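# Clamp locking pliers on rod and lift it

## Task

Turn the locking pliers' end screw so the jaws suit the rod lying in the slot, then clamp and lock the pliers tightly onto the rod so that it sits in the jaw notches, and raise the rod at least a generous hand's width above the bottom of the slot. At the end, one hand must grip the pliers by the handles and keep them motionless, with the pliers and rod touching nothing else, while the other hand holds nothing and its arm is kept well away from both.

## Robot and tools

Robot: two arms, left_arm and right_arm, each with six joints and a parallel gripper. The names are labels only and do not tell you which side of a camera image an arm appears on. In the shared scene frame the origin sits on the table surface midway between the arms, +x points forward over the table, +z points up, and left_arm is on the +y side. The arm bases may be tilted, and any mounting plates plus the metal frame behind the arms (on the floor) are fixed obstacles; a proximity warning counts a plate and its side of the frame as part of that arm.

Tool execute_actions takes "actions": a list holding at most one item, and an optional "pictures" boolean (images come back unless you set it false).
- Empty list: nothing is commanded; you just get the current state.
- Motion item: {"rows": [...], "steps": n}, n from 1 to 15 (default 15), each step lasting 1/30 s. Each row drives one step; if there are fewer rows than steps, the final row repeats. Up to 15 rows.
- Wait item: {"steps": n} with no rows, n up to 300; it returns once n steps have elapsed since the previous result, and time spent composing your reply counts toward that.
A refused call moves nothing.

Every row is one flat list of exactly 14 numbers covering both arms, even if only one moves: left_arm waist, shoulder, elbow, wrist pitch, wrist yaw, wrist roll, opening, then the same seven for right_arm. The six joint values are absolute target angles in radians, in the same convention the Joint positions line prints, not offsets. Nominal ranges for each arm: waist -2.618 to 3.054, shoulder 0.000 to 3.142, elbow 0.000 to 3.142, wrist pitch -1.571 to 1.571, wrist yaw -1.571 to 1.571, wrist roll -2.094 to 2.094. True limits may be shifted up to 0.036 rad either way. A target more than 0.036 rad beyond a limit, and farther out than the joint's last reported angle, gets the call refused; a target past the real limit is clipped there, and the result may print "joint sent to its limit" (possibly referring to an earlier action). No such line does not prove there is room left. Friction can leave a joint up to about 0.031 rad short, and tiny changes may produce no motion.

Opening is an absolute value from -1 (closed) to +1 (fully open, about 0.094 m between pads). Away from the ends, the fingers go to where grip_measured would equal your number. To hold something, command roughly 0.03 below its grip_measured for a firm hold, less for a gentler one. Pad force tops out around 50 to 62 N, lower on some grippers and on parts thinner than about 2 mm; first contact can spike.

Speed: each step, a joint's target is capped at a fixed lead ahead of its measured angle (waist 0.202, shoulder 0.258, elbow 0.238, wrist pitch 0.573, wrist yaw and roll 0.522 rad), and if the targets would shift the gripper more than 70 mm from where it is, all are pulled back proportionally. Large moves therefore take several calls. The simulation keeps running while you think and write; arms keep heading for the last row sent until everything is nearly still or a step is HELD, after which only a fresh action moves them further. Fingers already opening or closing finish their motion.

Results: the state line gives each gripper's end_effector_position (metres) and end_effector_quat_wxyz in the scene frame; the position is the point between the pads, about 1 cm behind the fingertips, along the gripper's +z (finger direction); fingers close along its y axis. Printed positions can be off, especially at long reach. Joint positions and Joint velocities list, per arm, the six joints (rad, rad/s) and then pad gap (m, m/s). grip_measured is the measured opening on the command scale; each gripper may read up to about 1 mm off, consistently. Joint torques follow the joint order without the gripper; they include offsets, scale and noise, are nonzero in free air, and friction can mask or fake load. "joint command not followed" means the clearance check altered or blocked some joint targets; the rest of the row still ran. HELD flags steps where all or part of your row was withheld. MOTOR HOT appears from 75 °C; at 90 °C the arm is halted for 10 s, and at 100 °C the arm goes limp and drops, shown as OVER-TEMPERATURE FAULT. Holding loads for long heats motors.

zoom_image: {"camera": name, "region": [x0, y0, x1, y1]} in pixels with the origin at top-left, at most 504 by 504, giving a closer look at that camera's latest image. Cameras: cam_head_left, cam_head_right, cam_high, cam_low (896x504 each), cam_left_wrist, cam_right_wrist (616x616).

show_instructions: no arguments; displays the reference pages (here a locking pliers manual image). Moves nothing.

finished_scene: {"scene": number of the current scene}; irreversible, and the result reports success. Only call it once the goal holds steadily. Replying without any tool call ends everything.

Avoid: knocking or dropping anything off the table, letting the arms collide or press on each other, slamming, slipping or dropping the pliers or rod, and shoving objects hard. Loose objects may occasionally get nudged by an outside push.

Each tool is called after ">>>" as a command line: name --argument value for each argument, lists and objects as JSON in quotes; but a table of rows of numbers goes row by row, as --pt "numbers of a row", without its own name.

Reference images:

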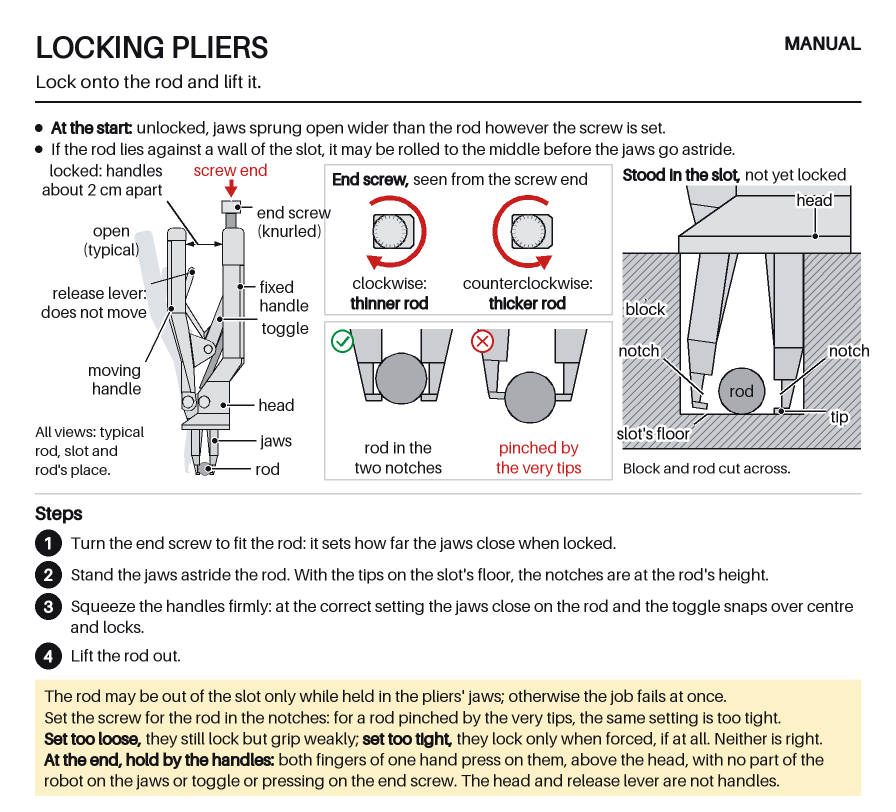

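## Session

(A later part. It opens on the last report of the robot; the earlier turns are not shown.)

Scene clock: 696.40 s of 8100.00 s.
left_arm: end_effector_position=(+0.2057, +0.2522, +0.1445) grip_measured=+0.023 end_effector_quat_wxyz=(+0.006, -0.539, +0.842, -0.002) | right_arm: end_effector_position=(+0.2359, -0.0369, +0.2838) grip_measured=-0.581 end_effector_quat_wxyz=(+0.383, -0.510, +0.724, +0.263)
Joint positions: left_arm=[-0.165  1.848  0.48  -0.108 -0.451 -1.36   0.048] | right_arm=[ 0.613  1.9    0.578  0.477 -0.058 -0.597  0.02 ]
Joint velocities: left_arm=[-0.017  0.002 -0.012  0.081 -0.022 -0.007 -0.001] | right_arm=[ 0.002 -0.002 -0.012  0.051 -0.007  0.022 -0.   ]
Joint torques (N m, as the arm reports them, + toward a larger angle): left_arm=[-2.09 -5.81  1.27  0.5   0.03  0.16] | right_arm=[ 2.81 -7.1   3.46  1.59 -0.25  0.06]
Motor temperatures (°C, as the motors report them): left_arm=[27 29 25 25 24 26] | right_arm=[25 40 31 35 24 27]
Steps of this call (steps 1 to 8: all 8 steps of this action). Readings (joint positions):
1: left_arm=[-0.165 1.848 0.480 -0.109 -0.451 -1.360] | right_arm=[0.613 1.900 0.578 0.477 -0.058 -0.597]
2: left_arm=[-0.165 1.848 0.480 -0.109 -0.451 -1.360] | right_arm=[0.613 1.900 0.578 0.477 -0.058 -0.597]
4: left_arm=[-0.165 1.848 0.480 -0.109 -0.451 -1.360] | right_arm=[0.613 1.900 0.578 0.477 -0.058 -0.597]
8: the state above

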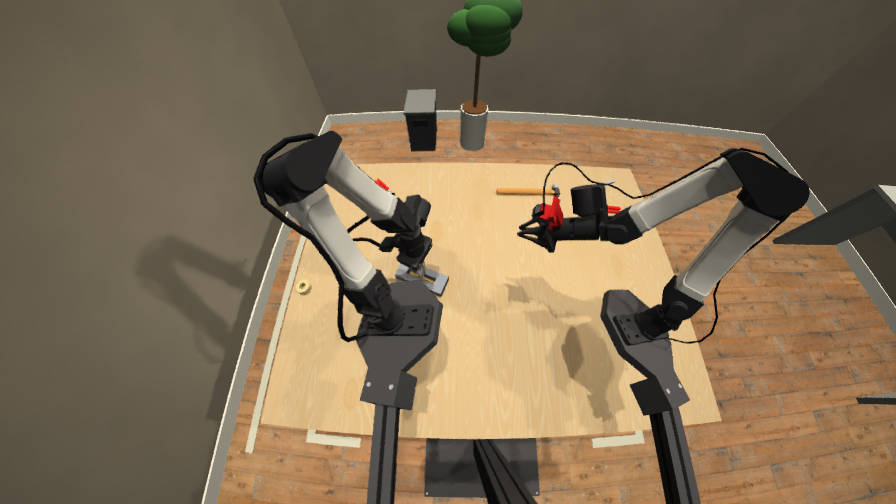

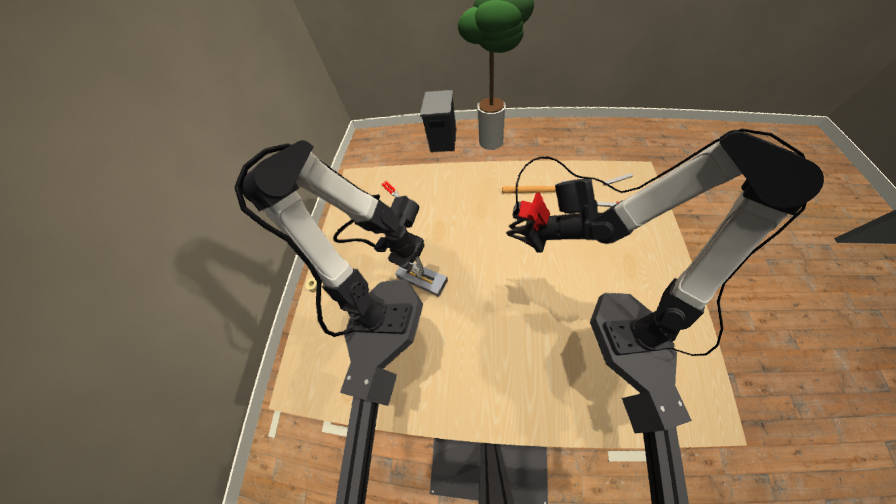

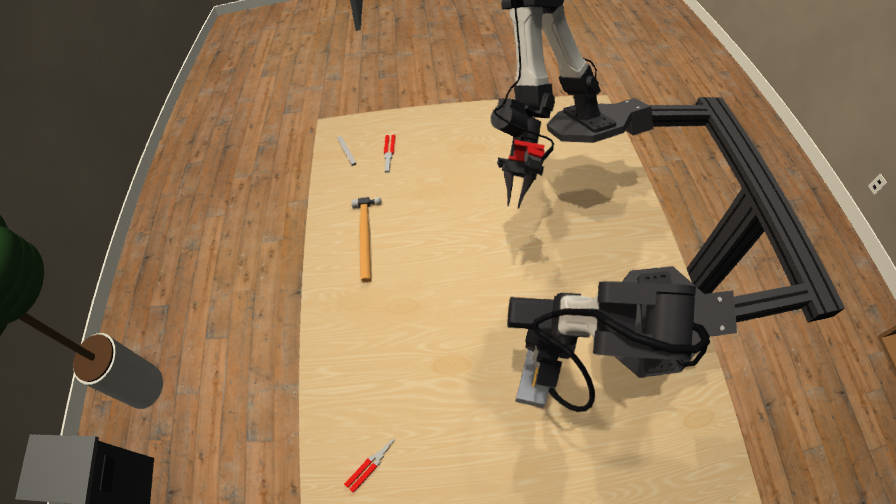

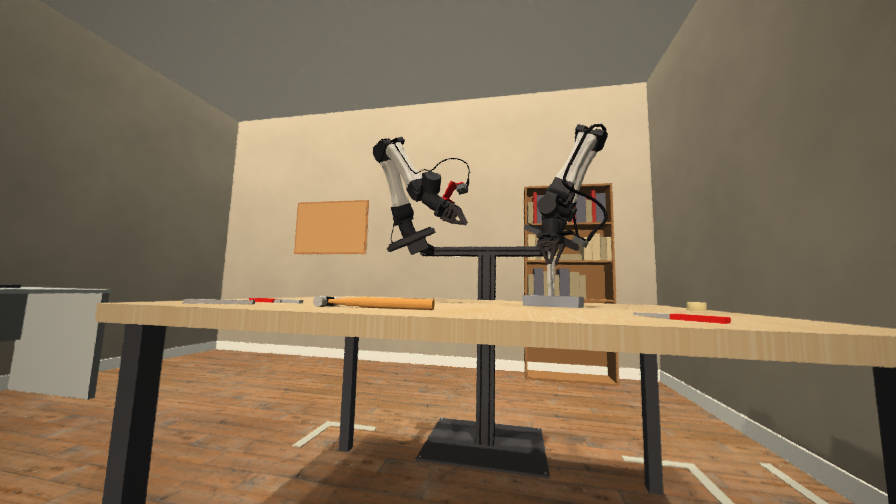

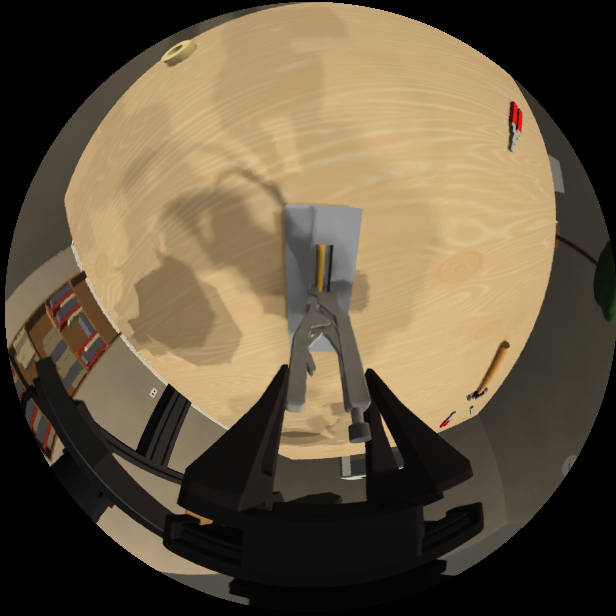

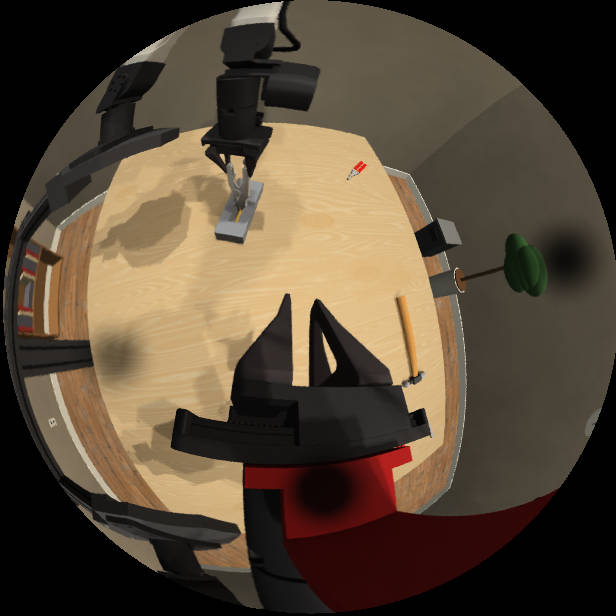

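>>> execute_actions --actions '[{"rows":[[-0.152,1.85,0.463,-0.11,-0.442,-1.354,0.06,0.608,1.895,0.55,0.455,-0.05,-0.6,-0.58],[-0.152,1.85,0.463,-0.12,-0.442,-1.354,0.10,0.608,1.895,0.55,0.455,-0.05,-0.6,-0.58],[-0.152,1.85,0.463,-0.13,-0.442,-1.354,0.14,0.608,1.895,0.55,0.455,-0.05,-0.6,-0.58],[-0.152,1.85,0.463,-0.135,-0.442,-1.354,0.18,0.608,1.895,0.55,0.455,-0.05,-0.6,-0.58],[-0.152,1.85,0.463,-0.14,-0.442,-1.354,0.22,0.608,1.895,0.55,0.455,-0.05,-0.6,-0.58],[-0.152,1.85,0.463,-0.145,-0.442,-1.354,0.26,0.608,1.895,0.55,0.455,-0.05,-0.6,-0.58],[-0.152,1.85,0.463,-0.15,-0.442,-1.354,0.30,0.608,1.895,0.55,0.455,-0.05,-0.6,-0.58],[-0.152,1.85,0.463,-0.15,-0.442,-1.354,0.34,0.608,1.895,0.55,0.455,-0.05,-0.6,-0.58],[-0.152,1.85,0.463,-0.15,-0.442,-1.354,0.38,0.608,1.895,0.55,0.455,-0.05,-0.6,-0.58],[-0.152,1.85,0.463,-0.15,-0.442,-1.354,0.42,0.608,1.895,0.55,0.455,-0.05,-0.6,-0.58],[-0.152,1.85,0.463,-0.15,-0.442,-1.354,0.47,0.608,1.895,0.55,0.455,-0.05,-0.6,-0.58],[-0.152,1.85,0.463,-0.15,-0.442,-1.354,0.55,0.608,1.895,0.55,0.455,-0.05,-0.6,-0.58],[-0.152,1.85,0.463,-0.15,-0.442,-1.354,0.7,0.608,1.895,0.55,0.455,-0.05,-0.6,-0.58],[-0.152,1.85,0.463,-0.15,-0.442,-1.354,0.85,0.608,1.895,0.55,0.455,-0.05,-0.6,-0.58],[-0.152,1.85,0.463,-0.15,-0.442,-1.354,1.0,0.608,1.895,0.55,0.455,-0.05,-0.6,-0.58]],"steps":15}]' --pictures false

>>> execute_actions --actions '[{"rows":[[-0.175,1.83,0.495,-0.18,-0.455,-1.37,1.0,0.608,1.895,0.55,0.455,-0.05,-0.6,-0.58],[-0.18,1.815,0.498,-0.20,-0.455,-1.38,1.0,0.608,1.895,0.55,0.455,-0.05,-0.6,-0.58],[-0.187,1.80,0.501,-0.22,-0.455,-1.39,1.0,0.608,1.895,0.55,0.455,-0.05,-0.6,-0.58],[-0.194,1.785,0.504,-0.24,-0.455,-1.40,1.0,0.608,1.895,0.55,0.455,-0.05,-0.6,-0.58],[-0.201,1.77,0.507,-0.26,-0.455,-1.41,1.0,0.608,1.895,0.55,0.455,-0.05,-0.6,-0.58],[-0.208,1.755,0.51,-0.28,-0.455,-1.42,1.0,0.608,1.895,0.55,0.455,-0.05,-0.6,-0.58],[-0.215,1.74,0.513,-0.30,-0.455,-1.43,1.0,0.608,1.895,0.55,0.455,-0.05,-0.6,-0.58],[-0.222,1.725,0.516,-0.32,-0.455,-1.44,1.0,0.608,1.895,0.55,0.455,-0.05,-0.6,-0.58],[-0.229,1.71,0.52,-0.34,-0.455,-1.45,1.0,0.608,1.895,0.55,0.455,-0.05,-0.6,-0.58],[-0.236,1.70,0.53,-0.355,-0.455,-1.45,1.0,0.608,1.895,0.55,0.455,-0.05,-0.6,-0.58],[-0.243,1.70,0.545,-0.365,-0.455,-1.45,1.0,0.608,1.895,0.55,0.455,-0.05,-0.6,-0.58],[-0.25,1.70,0.56,-0.375,-0.455,-1.45,1.0,0.608,1.895,0.55,0.455,-0.05,-0.6,-0.58],[-0.25,1.71,0.575,-0.375,-0.455,-1.45,1.0,0.608,1.895,0.55,0.455,-0.05,-0.6,-0.58],[-0.25,1.72,0.59,-0.375,-0.455,-1.45,1.0,0.608,1.895,0.55,0.455,-0.05,-0.6,-0.58],[-0.25,1.73,0.60,-0.375,-0.455,-1.45,1.0,0.608,1.895,0.55,0.455,-0.05,-0.6,-0.58]],"steps":15}]' --pictures false

>>> execute_actions --actions '[{"rows":[[-0.25,1.74,0.60,-0.375,-0.455,-1.45,0.8,0.608,1.895,0.55,0.455,-0.05,-0.6,-0.58],[-0.25,1.75,0.60,-0.375,-0.455,-1.45,0.6,0.608,1.895,0.55,0.455,-0.05,-0.6,-0.58],[-0.25,1.755,0.60,-0.375,-0.455,-1.45,0.4,0.608,1.895,0.55,0.455,-0.05,-0.6,-0.58],[-0.25,1.755,0.60,-0.375,-0.455,-1.45,0.2,0.608,1.895,0.55,0.455,-0.05,-0.6,-0.58],[-0.25,1.755,0.60,-0.375,-0.455,-1.45,0.0,0.608,1.895,0.55,0.455,-0.05,-0.6,-0.58],[-0.25,1.755,0.60,-0.375,-0.455,-1.45,-0.2,0.608,1.895,0.55,0.455,-0.05,-0.6,-0.58],[-0.25,1.755,0.60,-0.375,-0.455,-1.45,-0.3,0.608,1.895,0.55,0.455,-0.05,-0.6,-0.58]],"steps":15}]'

Scene clock: 734.60 s of 8100.00 s.
left_arm: end_effector_position=(+0.2003, +0.2535, +0.1445) grip_measured=+0.923 end_effector_quat_wxyz=(-0.002, -0.535, +0.845, +0.006) | right_arm: end_effector_position=(+0.2359, -0.0369, +0.2838) grip_measured=-0.581 end_effector_quat_wxyz=(+0.383, -0.510, +0.724, +0.263)
Joint positions: left_arm=[-0.165  1.848  0.48  -0.133 -0.451 -1.359  0.09 ] | right_arm=[ 0.613  1.9    0.578  0.477 -0.058 -0.597  0.02 ]
Joint velocities: left_arm=[-0.002  0.012  0.002 -0.095 -0.022 -0.007  0.193] | right_arm=[-0.017 -0.002  0.012 -0.037  0.022 -0.051  0.   ]
Joint torques (N m, as the arm reports them, + toward a larger angle): left_arm=[-2.08 -6.91  1.21  0.17  0.03  0.14] | right_arm=[ 2.82 -6.99  3.42  1.65 -0.27  0.02]
Motor temperatures (°C, as the motors report them): left_arm=[27 28 25 25 24 26] | right_arm=[25 40 31 35 24 27]
Steps of this call (steps 1 to 15: the robot went on to your last target; steps 16 to 1131: nothing new was sent; steps 1132 to 1146: all 15 steps of this action). Readings (joint positions):
1132: left_arm=[-0.165 1.848 0.480 -0.108 -0.451 -1.360] | right_arm=[0.613 1.900 0.578 0.477 -0.058 -0.597]
1133: left_arm=[-0.165 1.848 0.480 -0.108 -0.451 -1.360] | right_arm=[0.613 1.900 0.578 0.477 -0.058 -0.597]
1135: left_arm=[-0.165 1.848 0.480 -0.110 -0.451 -1.360] | right_arm=[0.613 1.900 0.578 0.477 -0.058 -0.597]
1139: left_arm=[-0.165 1.848 0.480 -0.122 -0.451 -1.360] | right_arm=[0.613 1.900 0.578 0.477 -0.058 -0.597]
1146: the state above

Scene clock: 735.10 s of 8100.00 s.
left_arm: end_effector_position=(+0.2218, +0.2475, +0.1829) grip_measured=+1.000 end_effector_quat_wxyz=(+0.011, -0.541, +0.841, -0.012) | right_arm: end_effector_position=(+0.2359, -0.0369, +0.2838) grip_measured=-0.581 end_effector_quat_wxyz=(+0.383, -0.510, +0.724, +0.263)
Joint positions: left_arm=[-0.239  1.713  0.561 -0.334 -0.451 -1.435  0.094] | right_arm=[ 0.613  1.9    0.578  0.477 -0.058 -0.597  0.02 ]
Joint velocities: left_arm=[-0.032 -0.002  0.393 -0.11  -0.007 -0.051  0.   ] | right_arm=[-0.002  0.007  0.007  0.022  0.007 -0.051 -0.   ]
Joint torques (N m, as the arm reports them, + toward a larger angle): left_arm=[-3.56 -5.22  5.47  0.24 -0.1   0.04] | right_arm=[ 2.62 -7.21  3.33  1.61 -0.27  0.  ]
Motor temperatures (°C, as the motors report them): left_arm=[27 28 25 25 24 26] | right_arm=[25 40 31 35 24 27]
Steps of this call (steps 1 to 15: all 15 steps of this action). Readings (joint positions):
1: left_arm=[-0.165 1.848 0.480 -0.137 -0.451 -1.360] | right_arm=[0.613 1.900 0.578 0.477 -0.058 -0.597]
2: left_arm=[-0.165 1.844 0.480 -0.145 -0.451 -1.362] | right_arm=[0.613 1.900 0.578 0.477 -0.058 -0.597]
4: left_arm=[-0.171 1.825 0.480 -0.172 -0.451 -1.372] | right_arm=[0.613 1.900 0.578 0.477 -0.058 -0.597]
8: left_arm=[-0.199 1.764 0.491 -0.237 -0.451 -1.400] | right_arm=[0.613 1.900 0.578 0.477 -0.058 -0.597]
15: the state above

Scene clock: 735.60 s of 8100.00 s.
left_arm: end_effector_position=(+0.2239, +0.2462, +0.1820) grip_measured=-0.298 end_effector_quat_wxyz=(+0.005, -0.540, +0.842, -0.004) | right_arm: end_effector_position=(+0.2359, -0.0369, +0.2838) grip_measured=-0.581 end_effector_quat_wxyz=(+0.383, -0.510, +0.724, +0.263)
Joint positions: left_arm=[-0.24   1.74   0.59  -0.36  -0.452 -1.444  0.033] | right_arm=[ 0.613  1.9    0.578  0.477 -0.058 -0.597  0.02 ]
Joint velocities: left_arm=[-0.022 -0.002 -0.007  0.022  0.022 -0.007 -0.001] | right_arm=[-0.002 -0.007 -0.012  0.007 -0.007  0.022  0.   ]
Joint torques (N m, as the arm reports them, + toward a larger angle): left_arm=[-3.8  -5.71  5.04  0.18 -0.1   0.05] | right_arm=[ 2.83 -7.08  3.48  1.6  -0.25  0.04]
Motor temperatures (°C, as the motors report them): left_arm=[27 28 25 25 24 26] | right_arm=[25 40 31 35 24 27]
Steps of this call (steps 1 to 15: all 15 steps of this action). Readings (joint positions):
1: left_arm=[-0.240 1.714 0.573 -0.338 -0.451 -1.437] | right_arm=[0.613 1.900 0.578 0.477 -0.058 -0.597]
2: left_arm=[-0.240 1.717 0.582 -0.339 -0.452 -1.438] | right_arm=[0.613 1.900 0.578 0.477 -0.058 -0.597]
4: left_arm=[-0.240 1.728 0.590 -0.339 -0.452 -1.440] | right_arm=[0.613 1.900 0.578 0.477 -0.058 -0.597]
8: left_arm=[-0.240 1.740 0.590 -0.353 -0.452 -1.442] | right_arm=[0.613 1.900 0.578 0.477 -0.058 -0.597]
15: the state above

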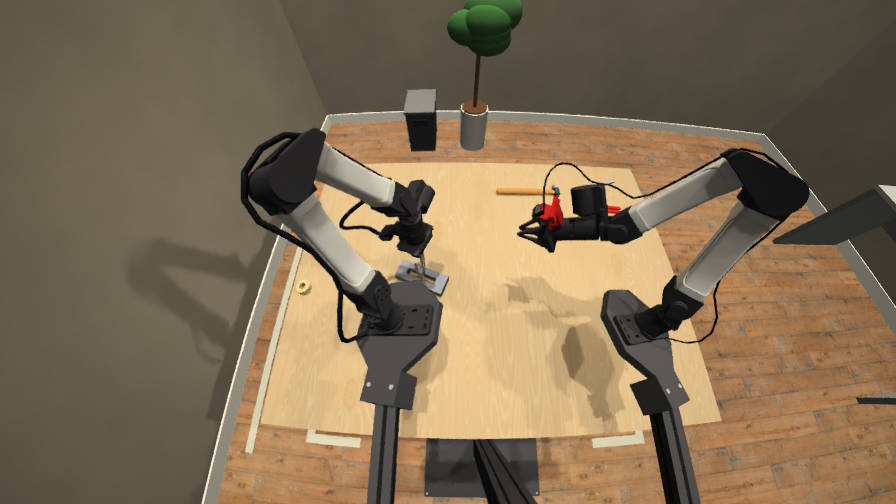

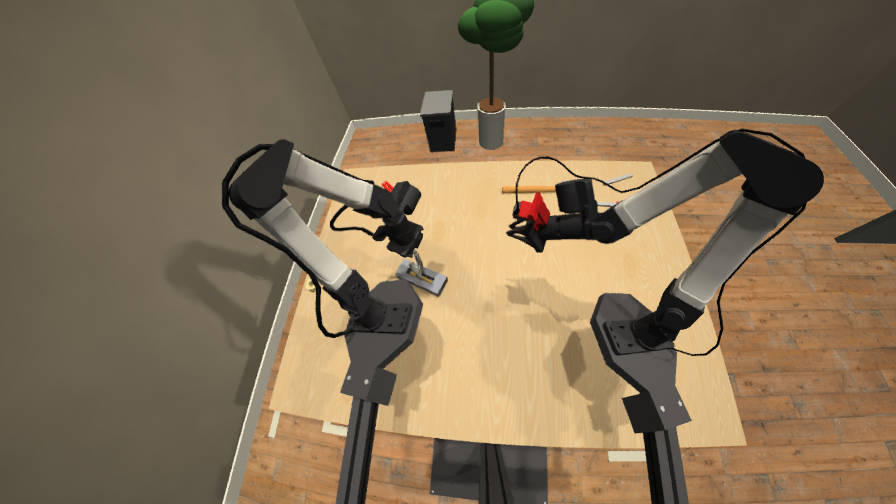

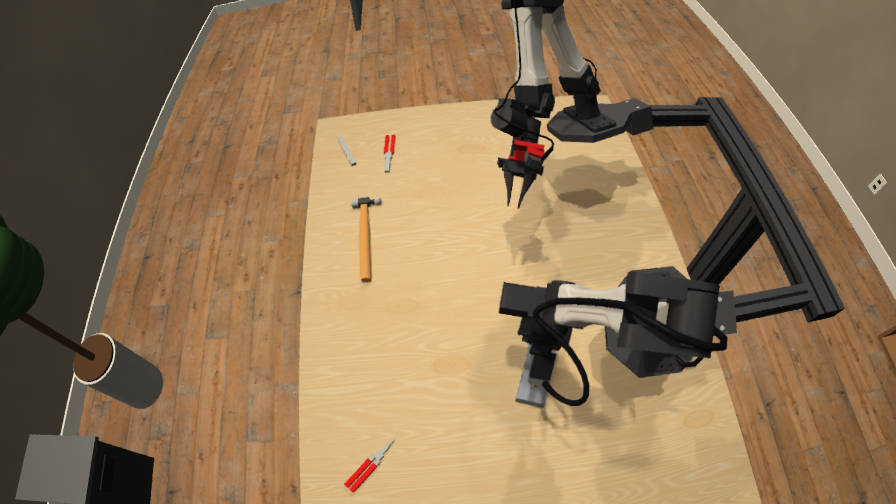

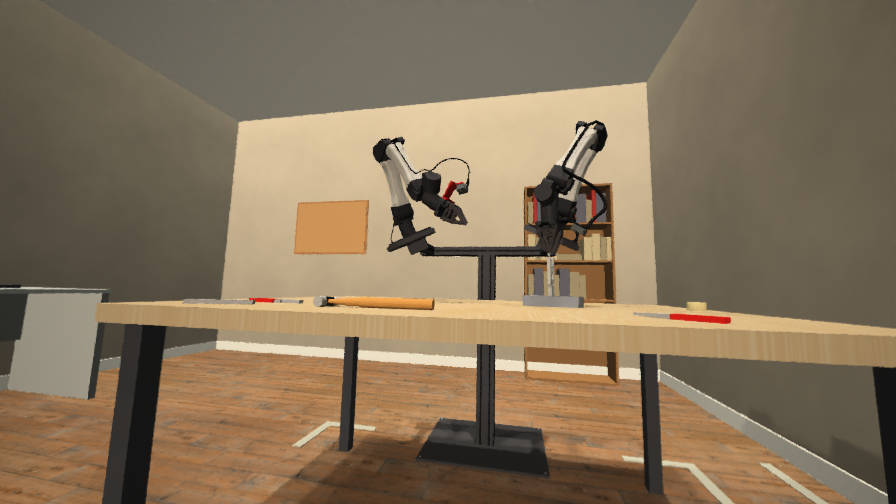

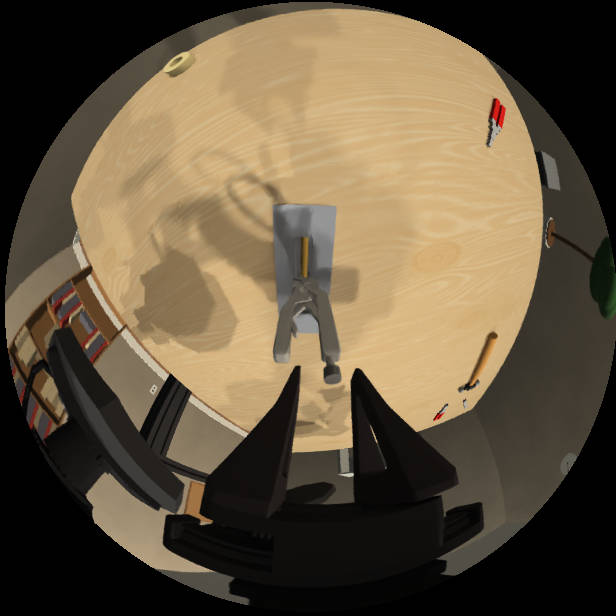

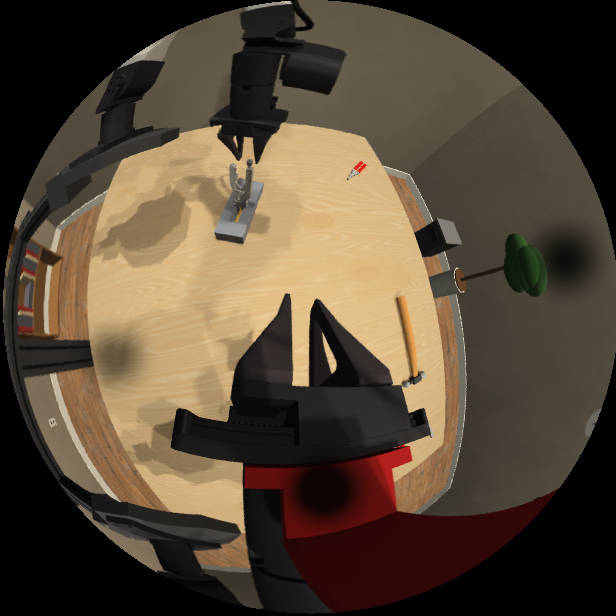

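>>> execute_actions --actions '[]'

Scene clock: 752.43 s of 8100.00 s.
left_arm: end_effector_position=(+0.2236, +0.2463, +0.1820) grip_measured=-0.298 end_effector_quat_wxyz=(+0.005, -0.540, +0.842, -0.004) | right_arm: end_effector_position=(+0.2359, -0.0369, +0.2838) grip_measured=-0.581 end_effector_quat_wxyz=(+0.383, -0.510, +0.724, +0.263)
Joint positions: left_arm=[-0.24   1.74   0.59  -0.361 -0.452 -1.444  0.033] | right_arm=[ 0.613  1.9    0.578  0.477 -0.058 -0.597  0.02 ]
Joint velocities: left_arm=[ 0.017  0.002  0.007 -0.022 -0.066  0.066  0.   ] | right_arm=[-0.022 -0.002 -0.017  0.007 -0.007  0.022 -0.001]
Joint torques (N m, as the arm reports them, + toward a larger angle): left_arm=[-3.8  -5.69  5.03  0.19 -0.1   0.05] | right_arm=[ 2.78 -7.16  3.48  1.6  -0.24  0.04]
Motor temperatures (°C, as the motors report them): left_arm=[27 28 25 25 24 26] | right_arm=[25 40 31 35 24 27]
Steps of this call (steps 1 to 15: the robot went on to your last target; steps 16 to 505: nothing new was sent). Readings (joint positions):
1: left_arm=[-0.240 1.740 0.590 -0.360 -0.452 -1.444] | right_arm=[0.613 1.900 0.578 0.477 -0.058 -0.597]
2: left_arm=[-0.240 1.740 0.590 -0.360 -0.452 -1.444] | right_arm=[0.613 1.900 0.578 0.477 -0.058 -0.597]
4: left_arm=[-0.240 1.740 0.590 -0.361 -0.452 -1.444] | right_arm=[0.613 1.900 0.578 0.477 -0.058 -0.597]
8: left_arm=[-0.240 1.740 0.590 -0.361 -0.452 -1.444] | right_arm=[0.613 1.900 0.578 0.477 -0.058 -0.597]
505: the state above
All arms were judged still, so your last target was given up. Only a new action makes them travel on or press farther. Fingers that are still opening or closing keep moving.

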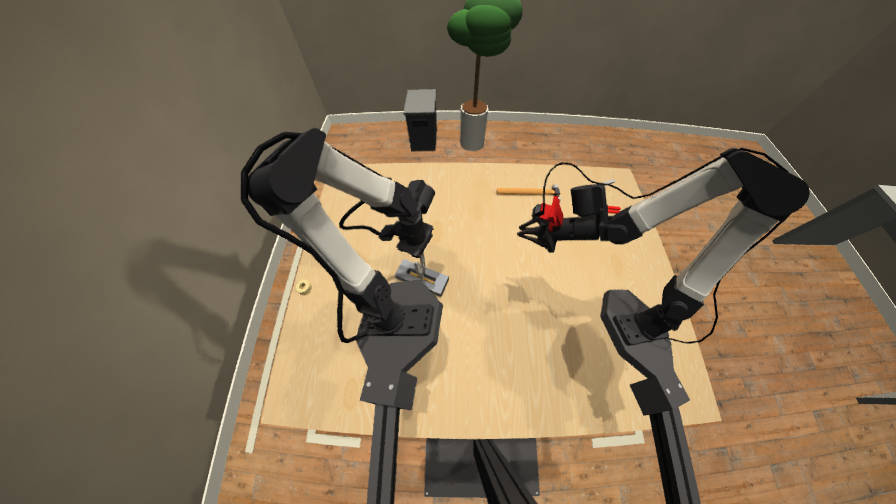

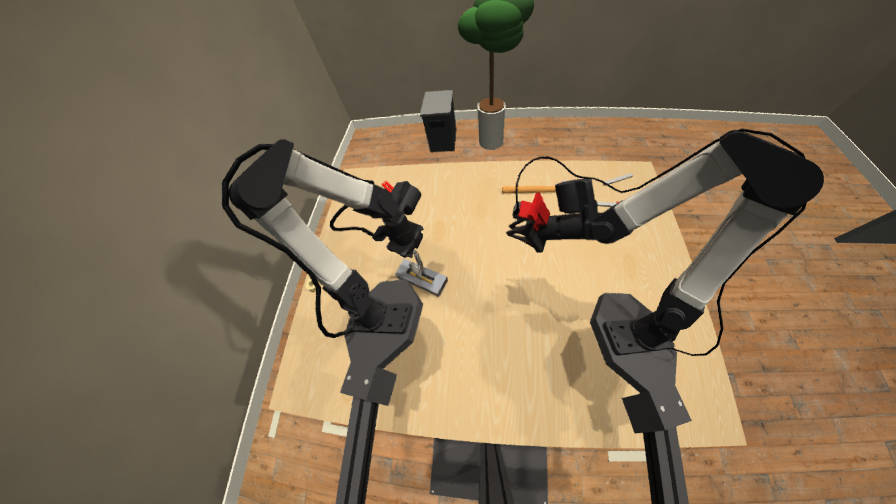

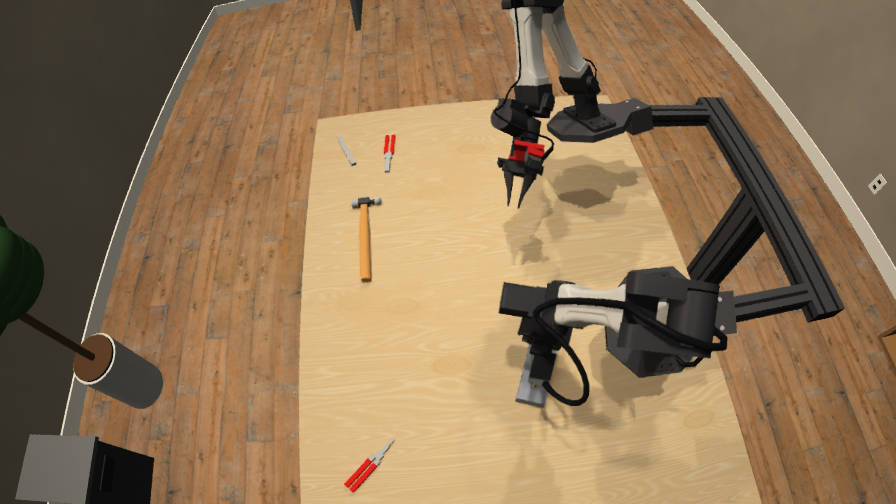

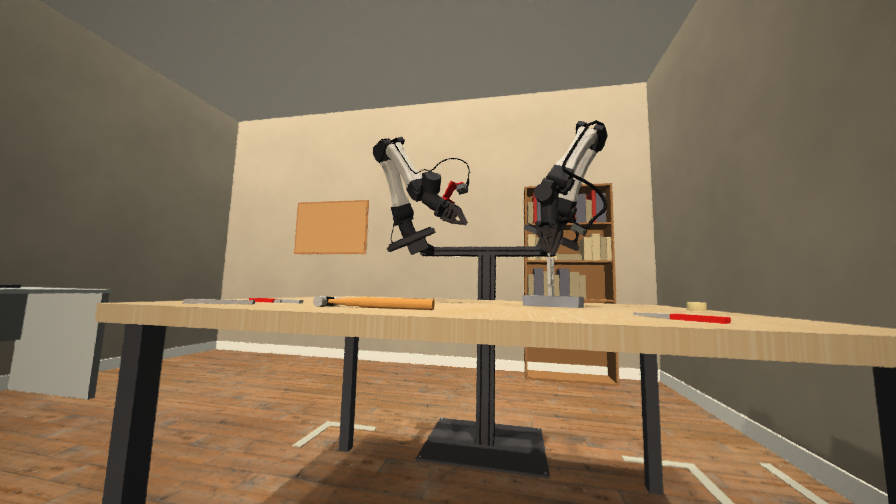

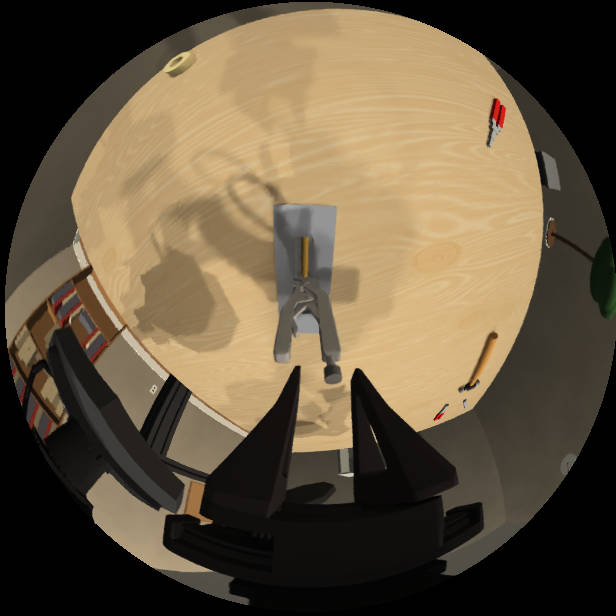

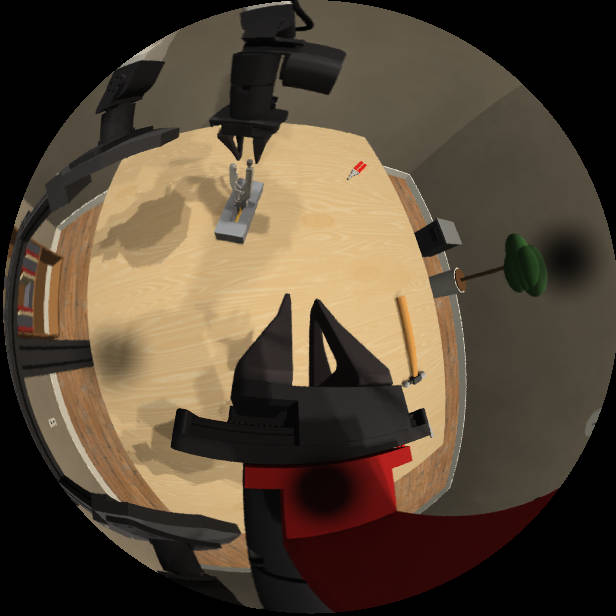

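>>> zoom_image --camera "cam_left_wrist" --region '[250, 220, 410, 420]'

>>> zoom_image --camera "cam_right_wrist" --region '[190, 120, 300, 250]'

Region (250, 220, 410, 420) of cam_left_wrist's 616x616 image, scaled by 2.520, with more detail than that image has; it fills the left 403 columns of this view, and the rest is white.

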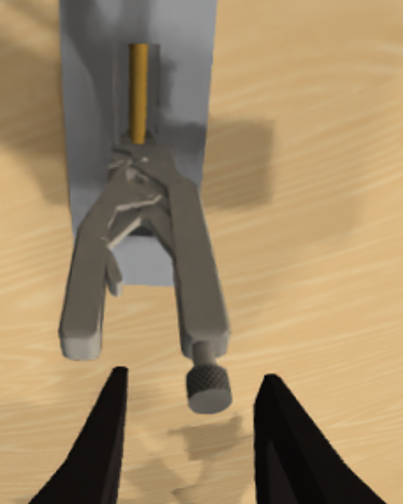

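Region (190, 120, 300, 250) of cam_right_wrist's 616x616 image, scaled by 3.877, with more detail than that image has; it fills the left 426 columns of this view, and the rest is white.

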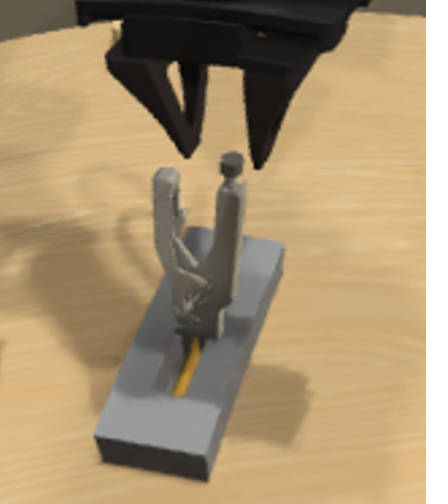

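>>> execute_actions --actions '[{"rows":[[-0.25,1.755,0.60,-0.35,-0.455,-1.6,-0.3,0.608,1.895,0.55,0.455,-0.05,-0.6,-0.58],[-0.25,1.755,0.60,-0.35,-0.455,-1.7,-0.3,0.608,1.895,0.55,0.455,-0.05,-0.6,-0.58],[-0.25,1.755,0.60,-0.345,-0.455,-1.8,-0.3,0.608,1.895,0.55,0.455,-0.05,-0.6,-0.58],[-0.25,1.755,0.60,-0.34,-0.455,-1.9,-0.3,0.608,1.895,0.55,0.455,-0.05,-0.6,-0.58],[-0.25,1.755,0.60,-0.335,-0.455,-2.0,-0.3,0.608,1.895,0.55,0.455,-0.05,-0.6,-0.58],[-0.25,1.755,0.60,-0.335,-0.455,-2.08,-0.3,0.608,1.895,0.55,0.455,-0.05,-0.6,-0.58]],"steps":15}]'

>>> zoom_image --camera "cam_left_wrist" --region '[250, 260, 410, 420]'

Scene clock: 766.50 s of 8100.00 s.
left_arm: end_effector_position=(+0.2262, +0.2455, +0.1820) grip_measured=-0.298 end_effector_quat_wxyz=(-0.005, +0.763, -0.647, +0.010) | right_arm: end_effector_position=(+0.2359, -0.0369, +0.2838) grip_measured=-0.581 end_effector_quat_wxyz=(+0.383, -0.510, +0.724, +0.263)
Joint positions: left_arm=[-0.24   1.74   0.59  -0.349 -0.452 -2.033  0.033] | right_arm=[ 0.613  1.9    0.578  0.477 -0.058 -0.597  0.02 ]
Joint velocities: left_arm=[ 0.002 -0.002 -0.017 -0.051 -0.037 -0.286  0.001] | right_arm=[ 0.022 -0.007 -0.012 -0.022 -0.007  0.081 -0.   ]
Joint torques (N m, as the arm reports them, + toward a larger angle): left_arm=[-3.79 -5.65  4.99  0.46 -0.08  0.08] | right_arm=[ 2.68 -7.02  3.48  1.55 -0.27  0.03]
Motor temperatures (°C, as the motors report them): left_arm=[27 28 26 25 24 26] | right_arm=[25 41 31 35 24 27]
Steps of this call (steps 1 to 407: nothing new was sent; steps 408 to 422: all 15 steps of this action). Readings (joint positions):
408: left_arm=[-0.240 1.740 0.590 -0.361 -0.452 -1.466] | right_arm=[0.613 1.900 0.578 0.477 -0.058 -0.597]
409: left_arm=[-0.240 1.740 0.590 -0.361 -0.452 -1.506] | right_arm=[0.613 1.900 0.578 0.477 -0.058 -0.597]
411: left_arm=[-0.240 1.740 0.590 -0.360 -0.452 -1.620] | right_arm=[0.613 1.900 0.578 0.477 -0.058 -0.597]
415: left_arm=[-0.240 1.740 0.590 -0.353 -0.452 -1.876] | right_arm=[0.613 1.900 0.578 0.477 -0.058 -0.597]
422: the state above

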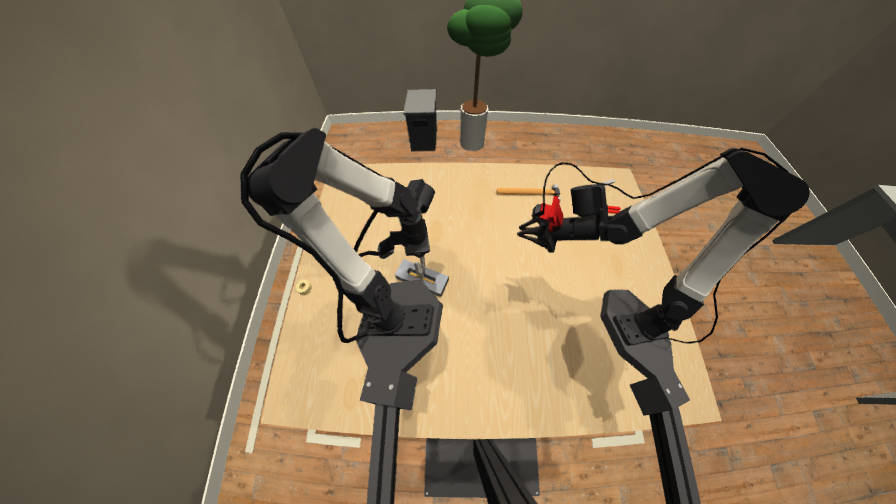

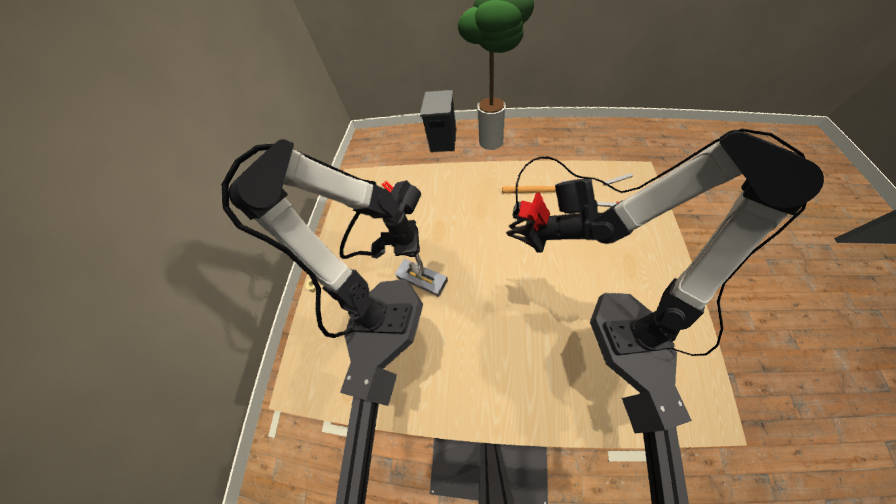

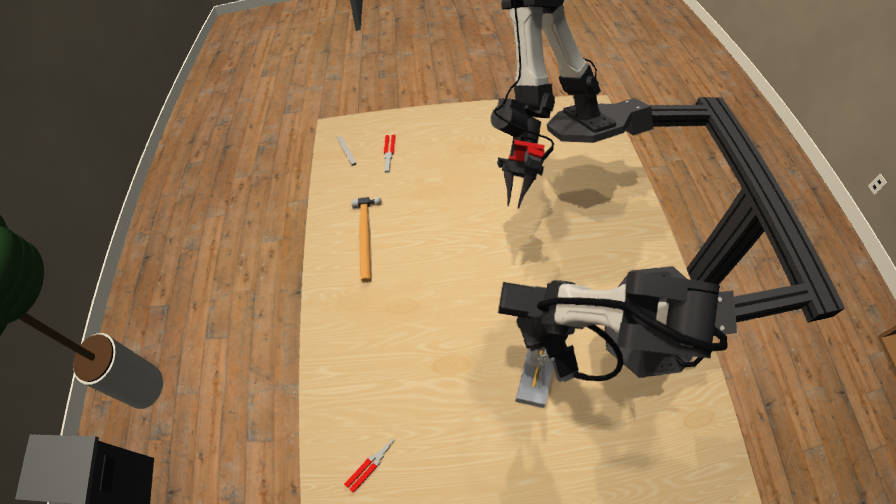

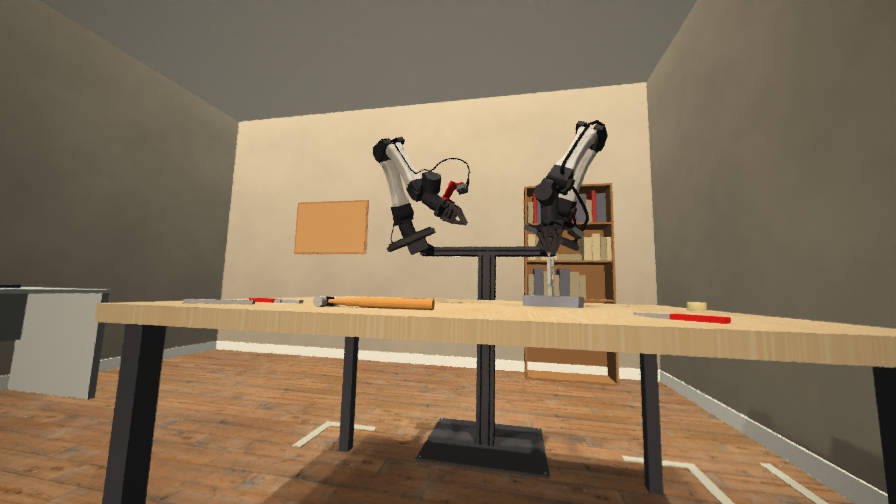

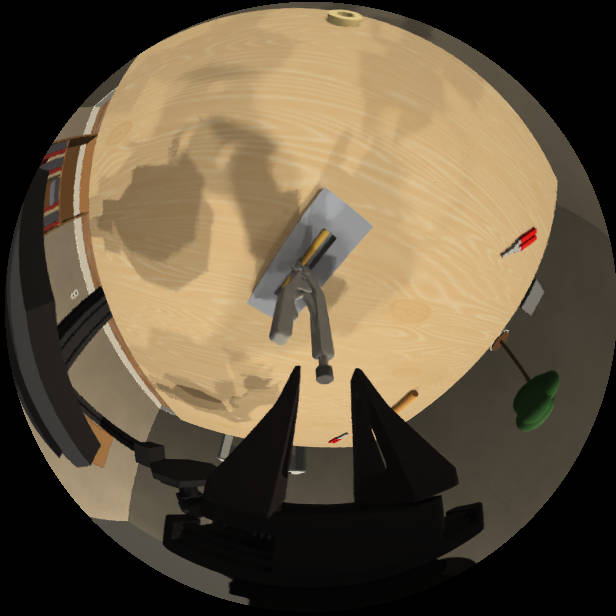

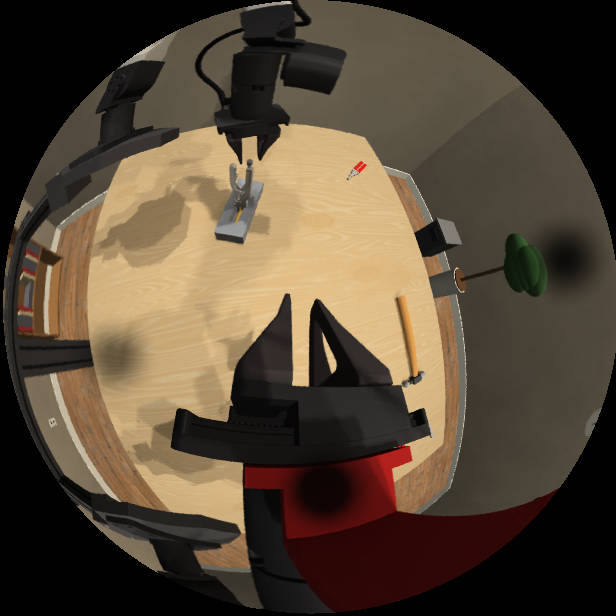

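Region (250, 260, 410, 420) of cam_left_wrist's 616x616 image, scaled by 3.150, with more detail than that image has.

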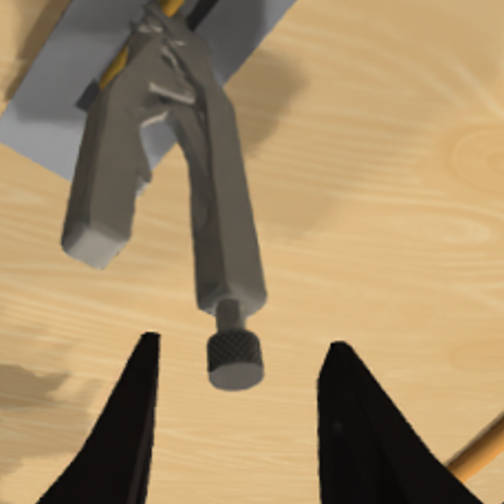

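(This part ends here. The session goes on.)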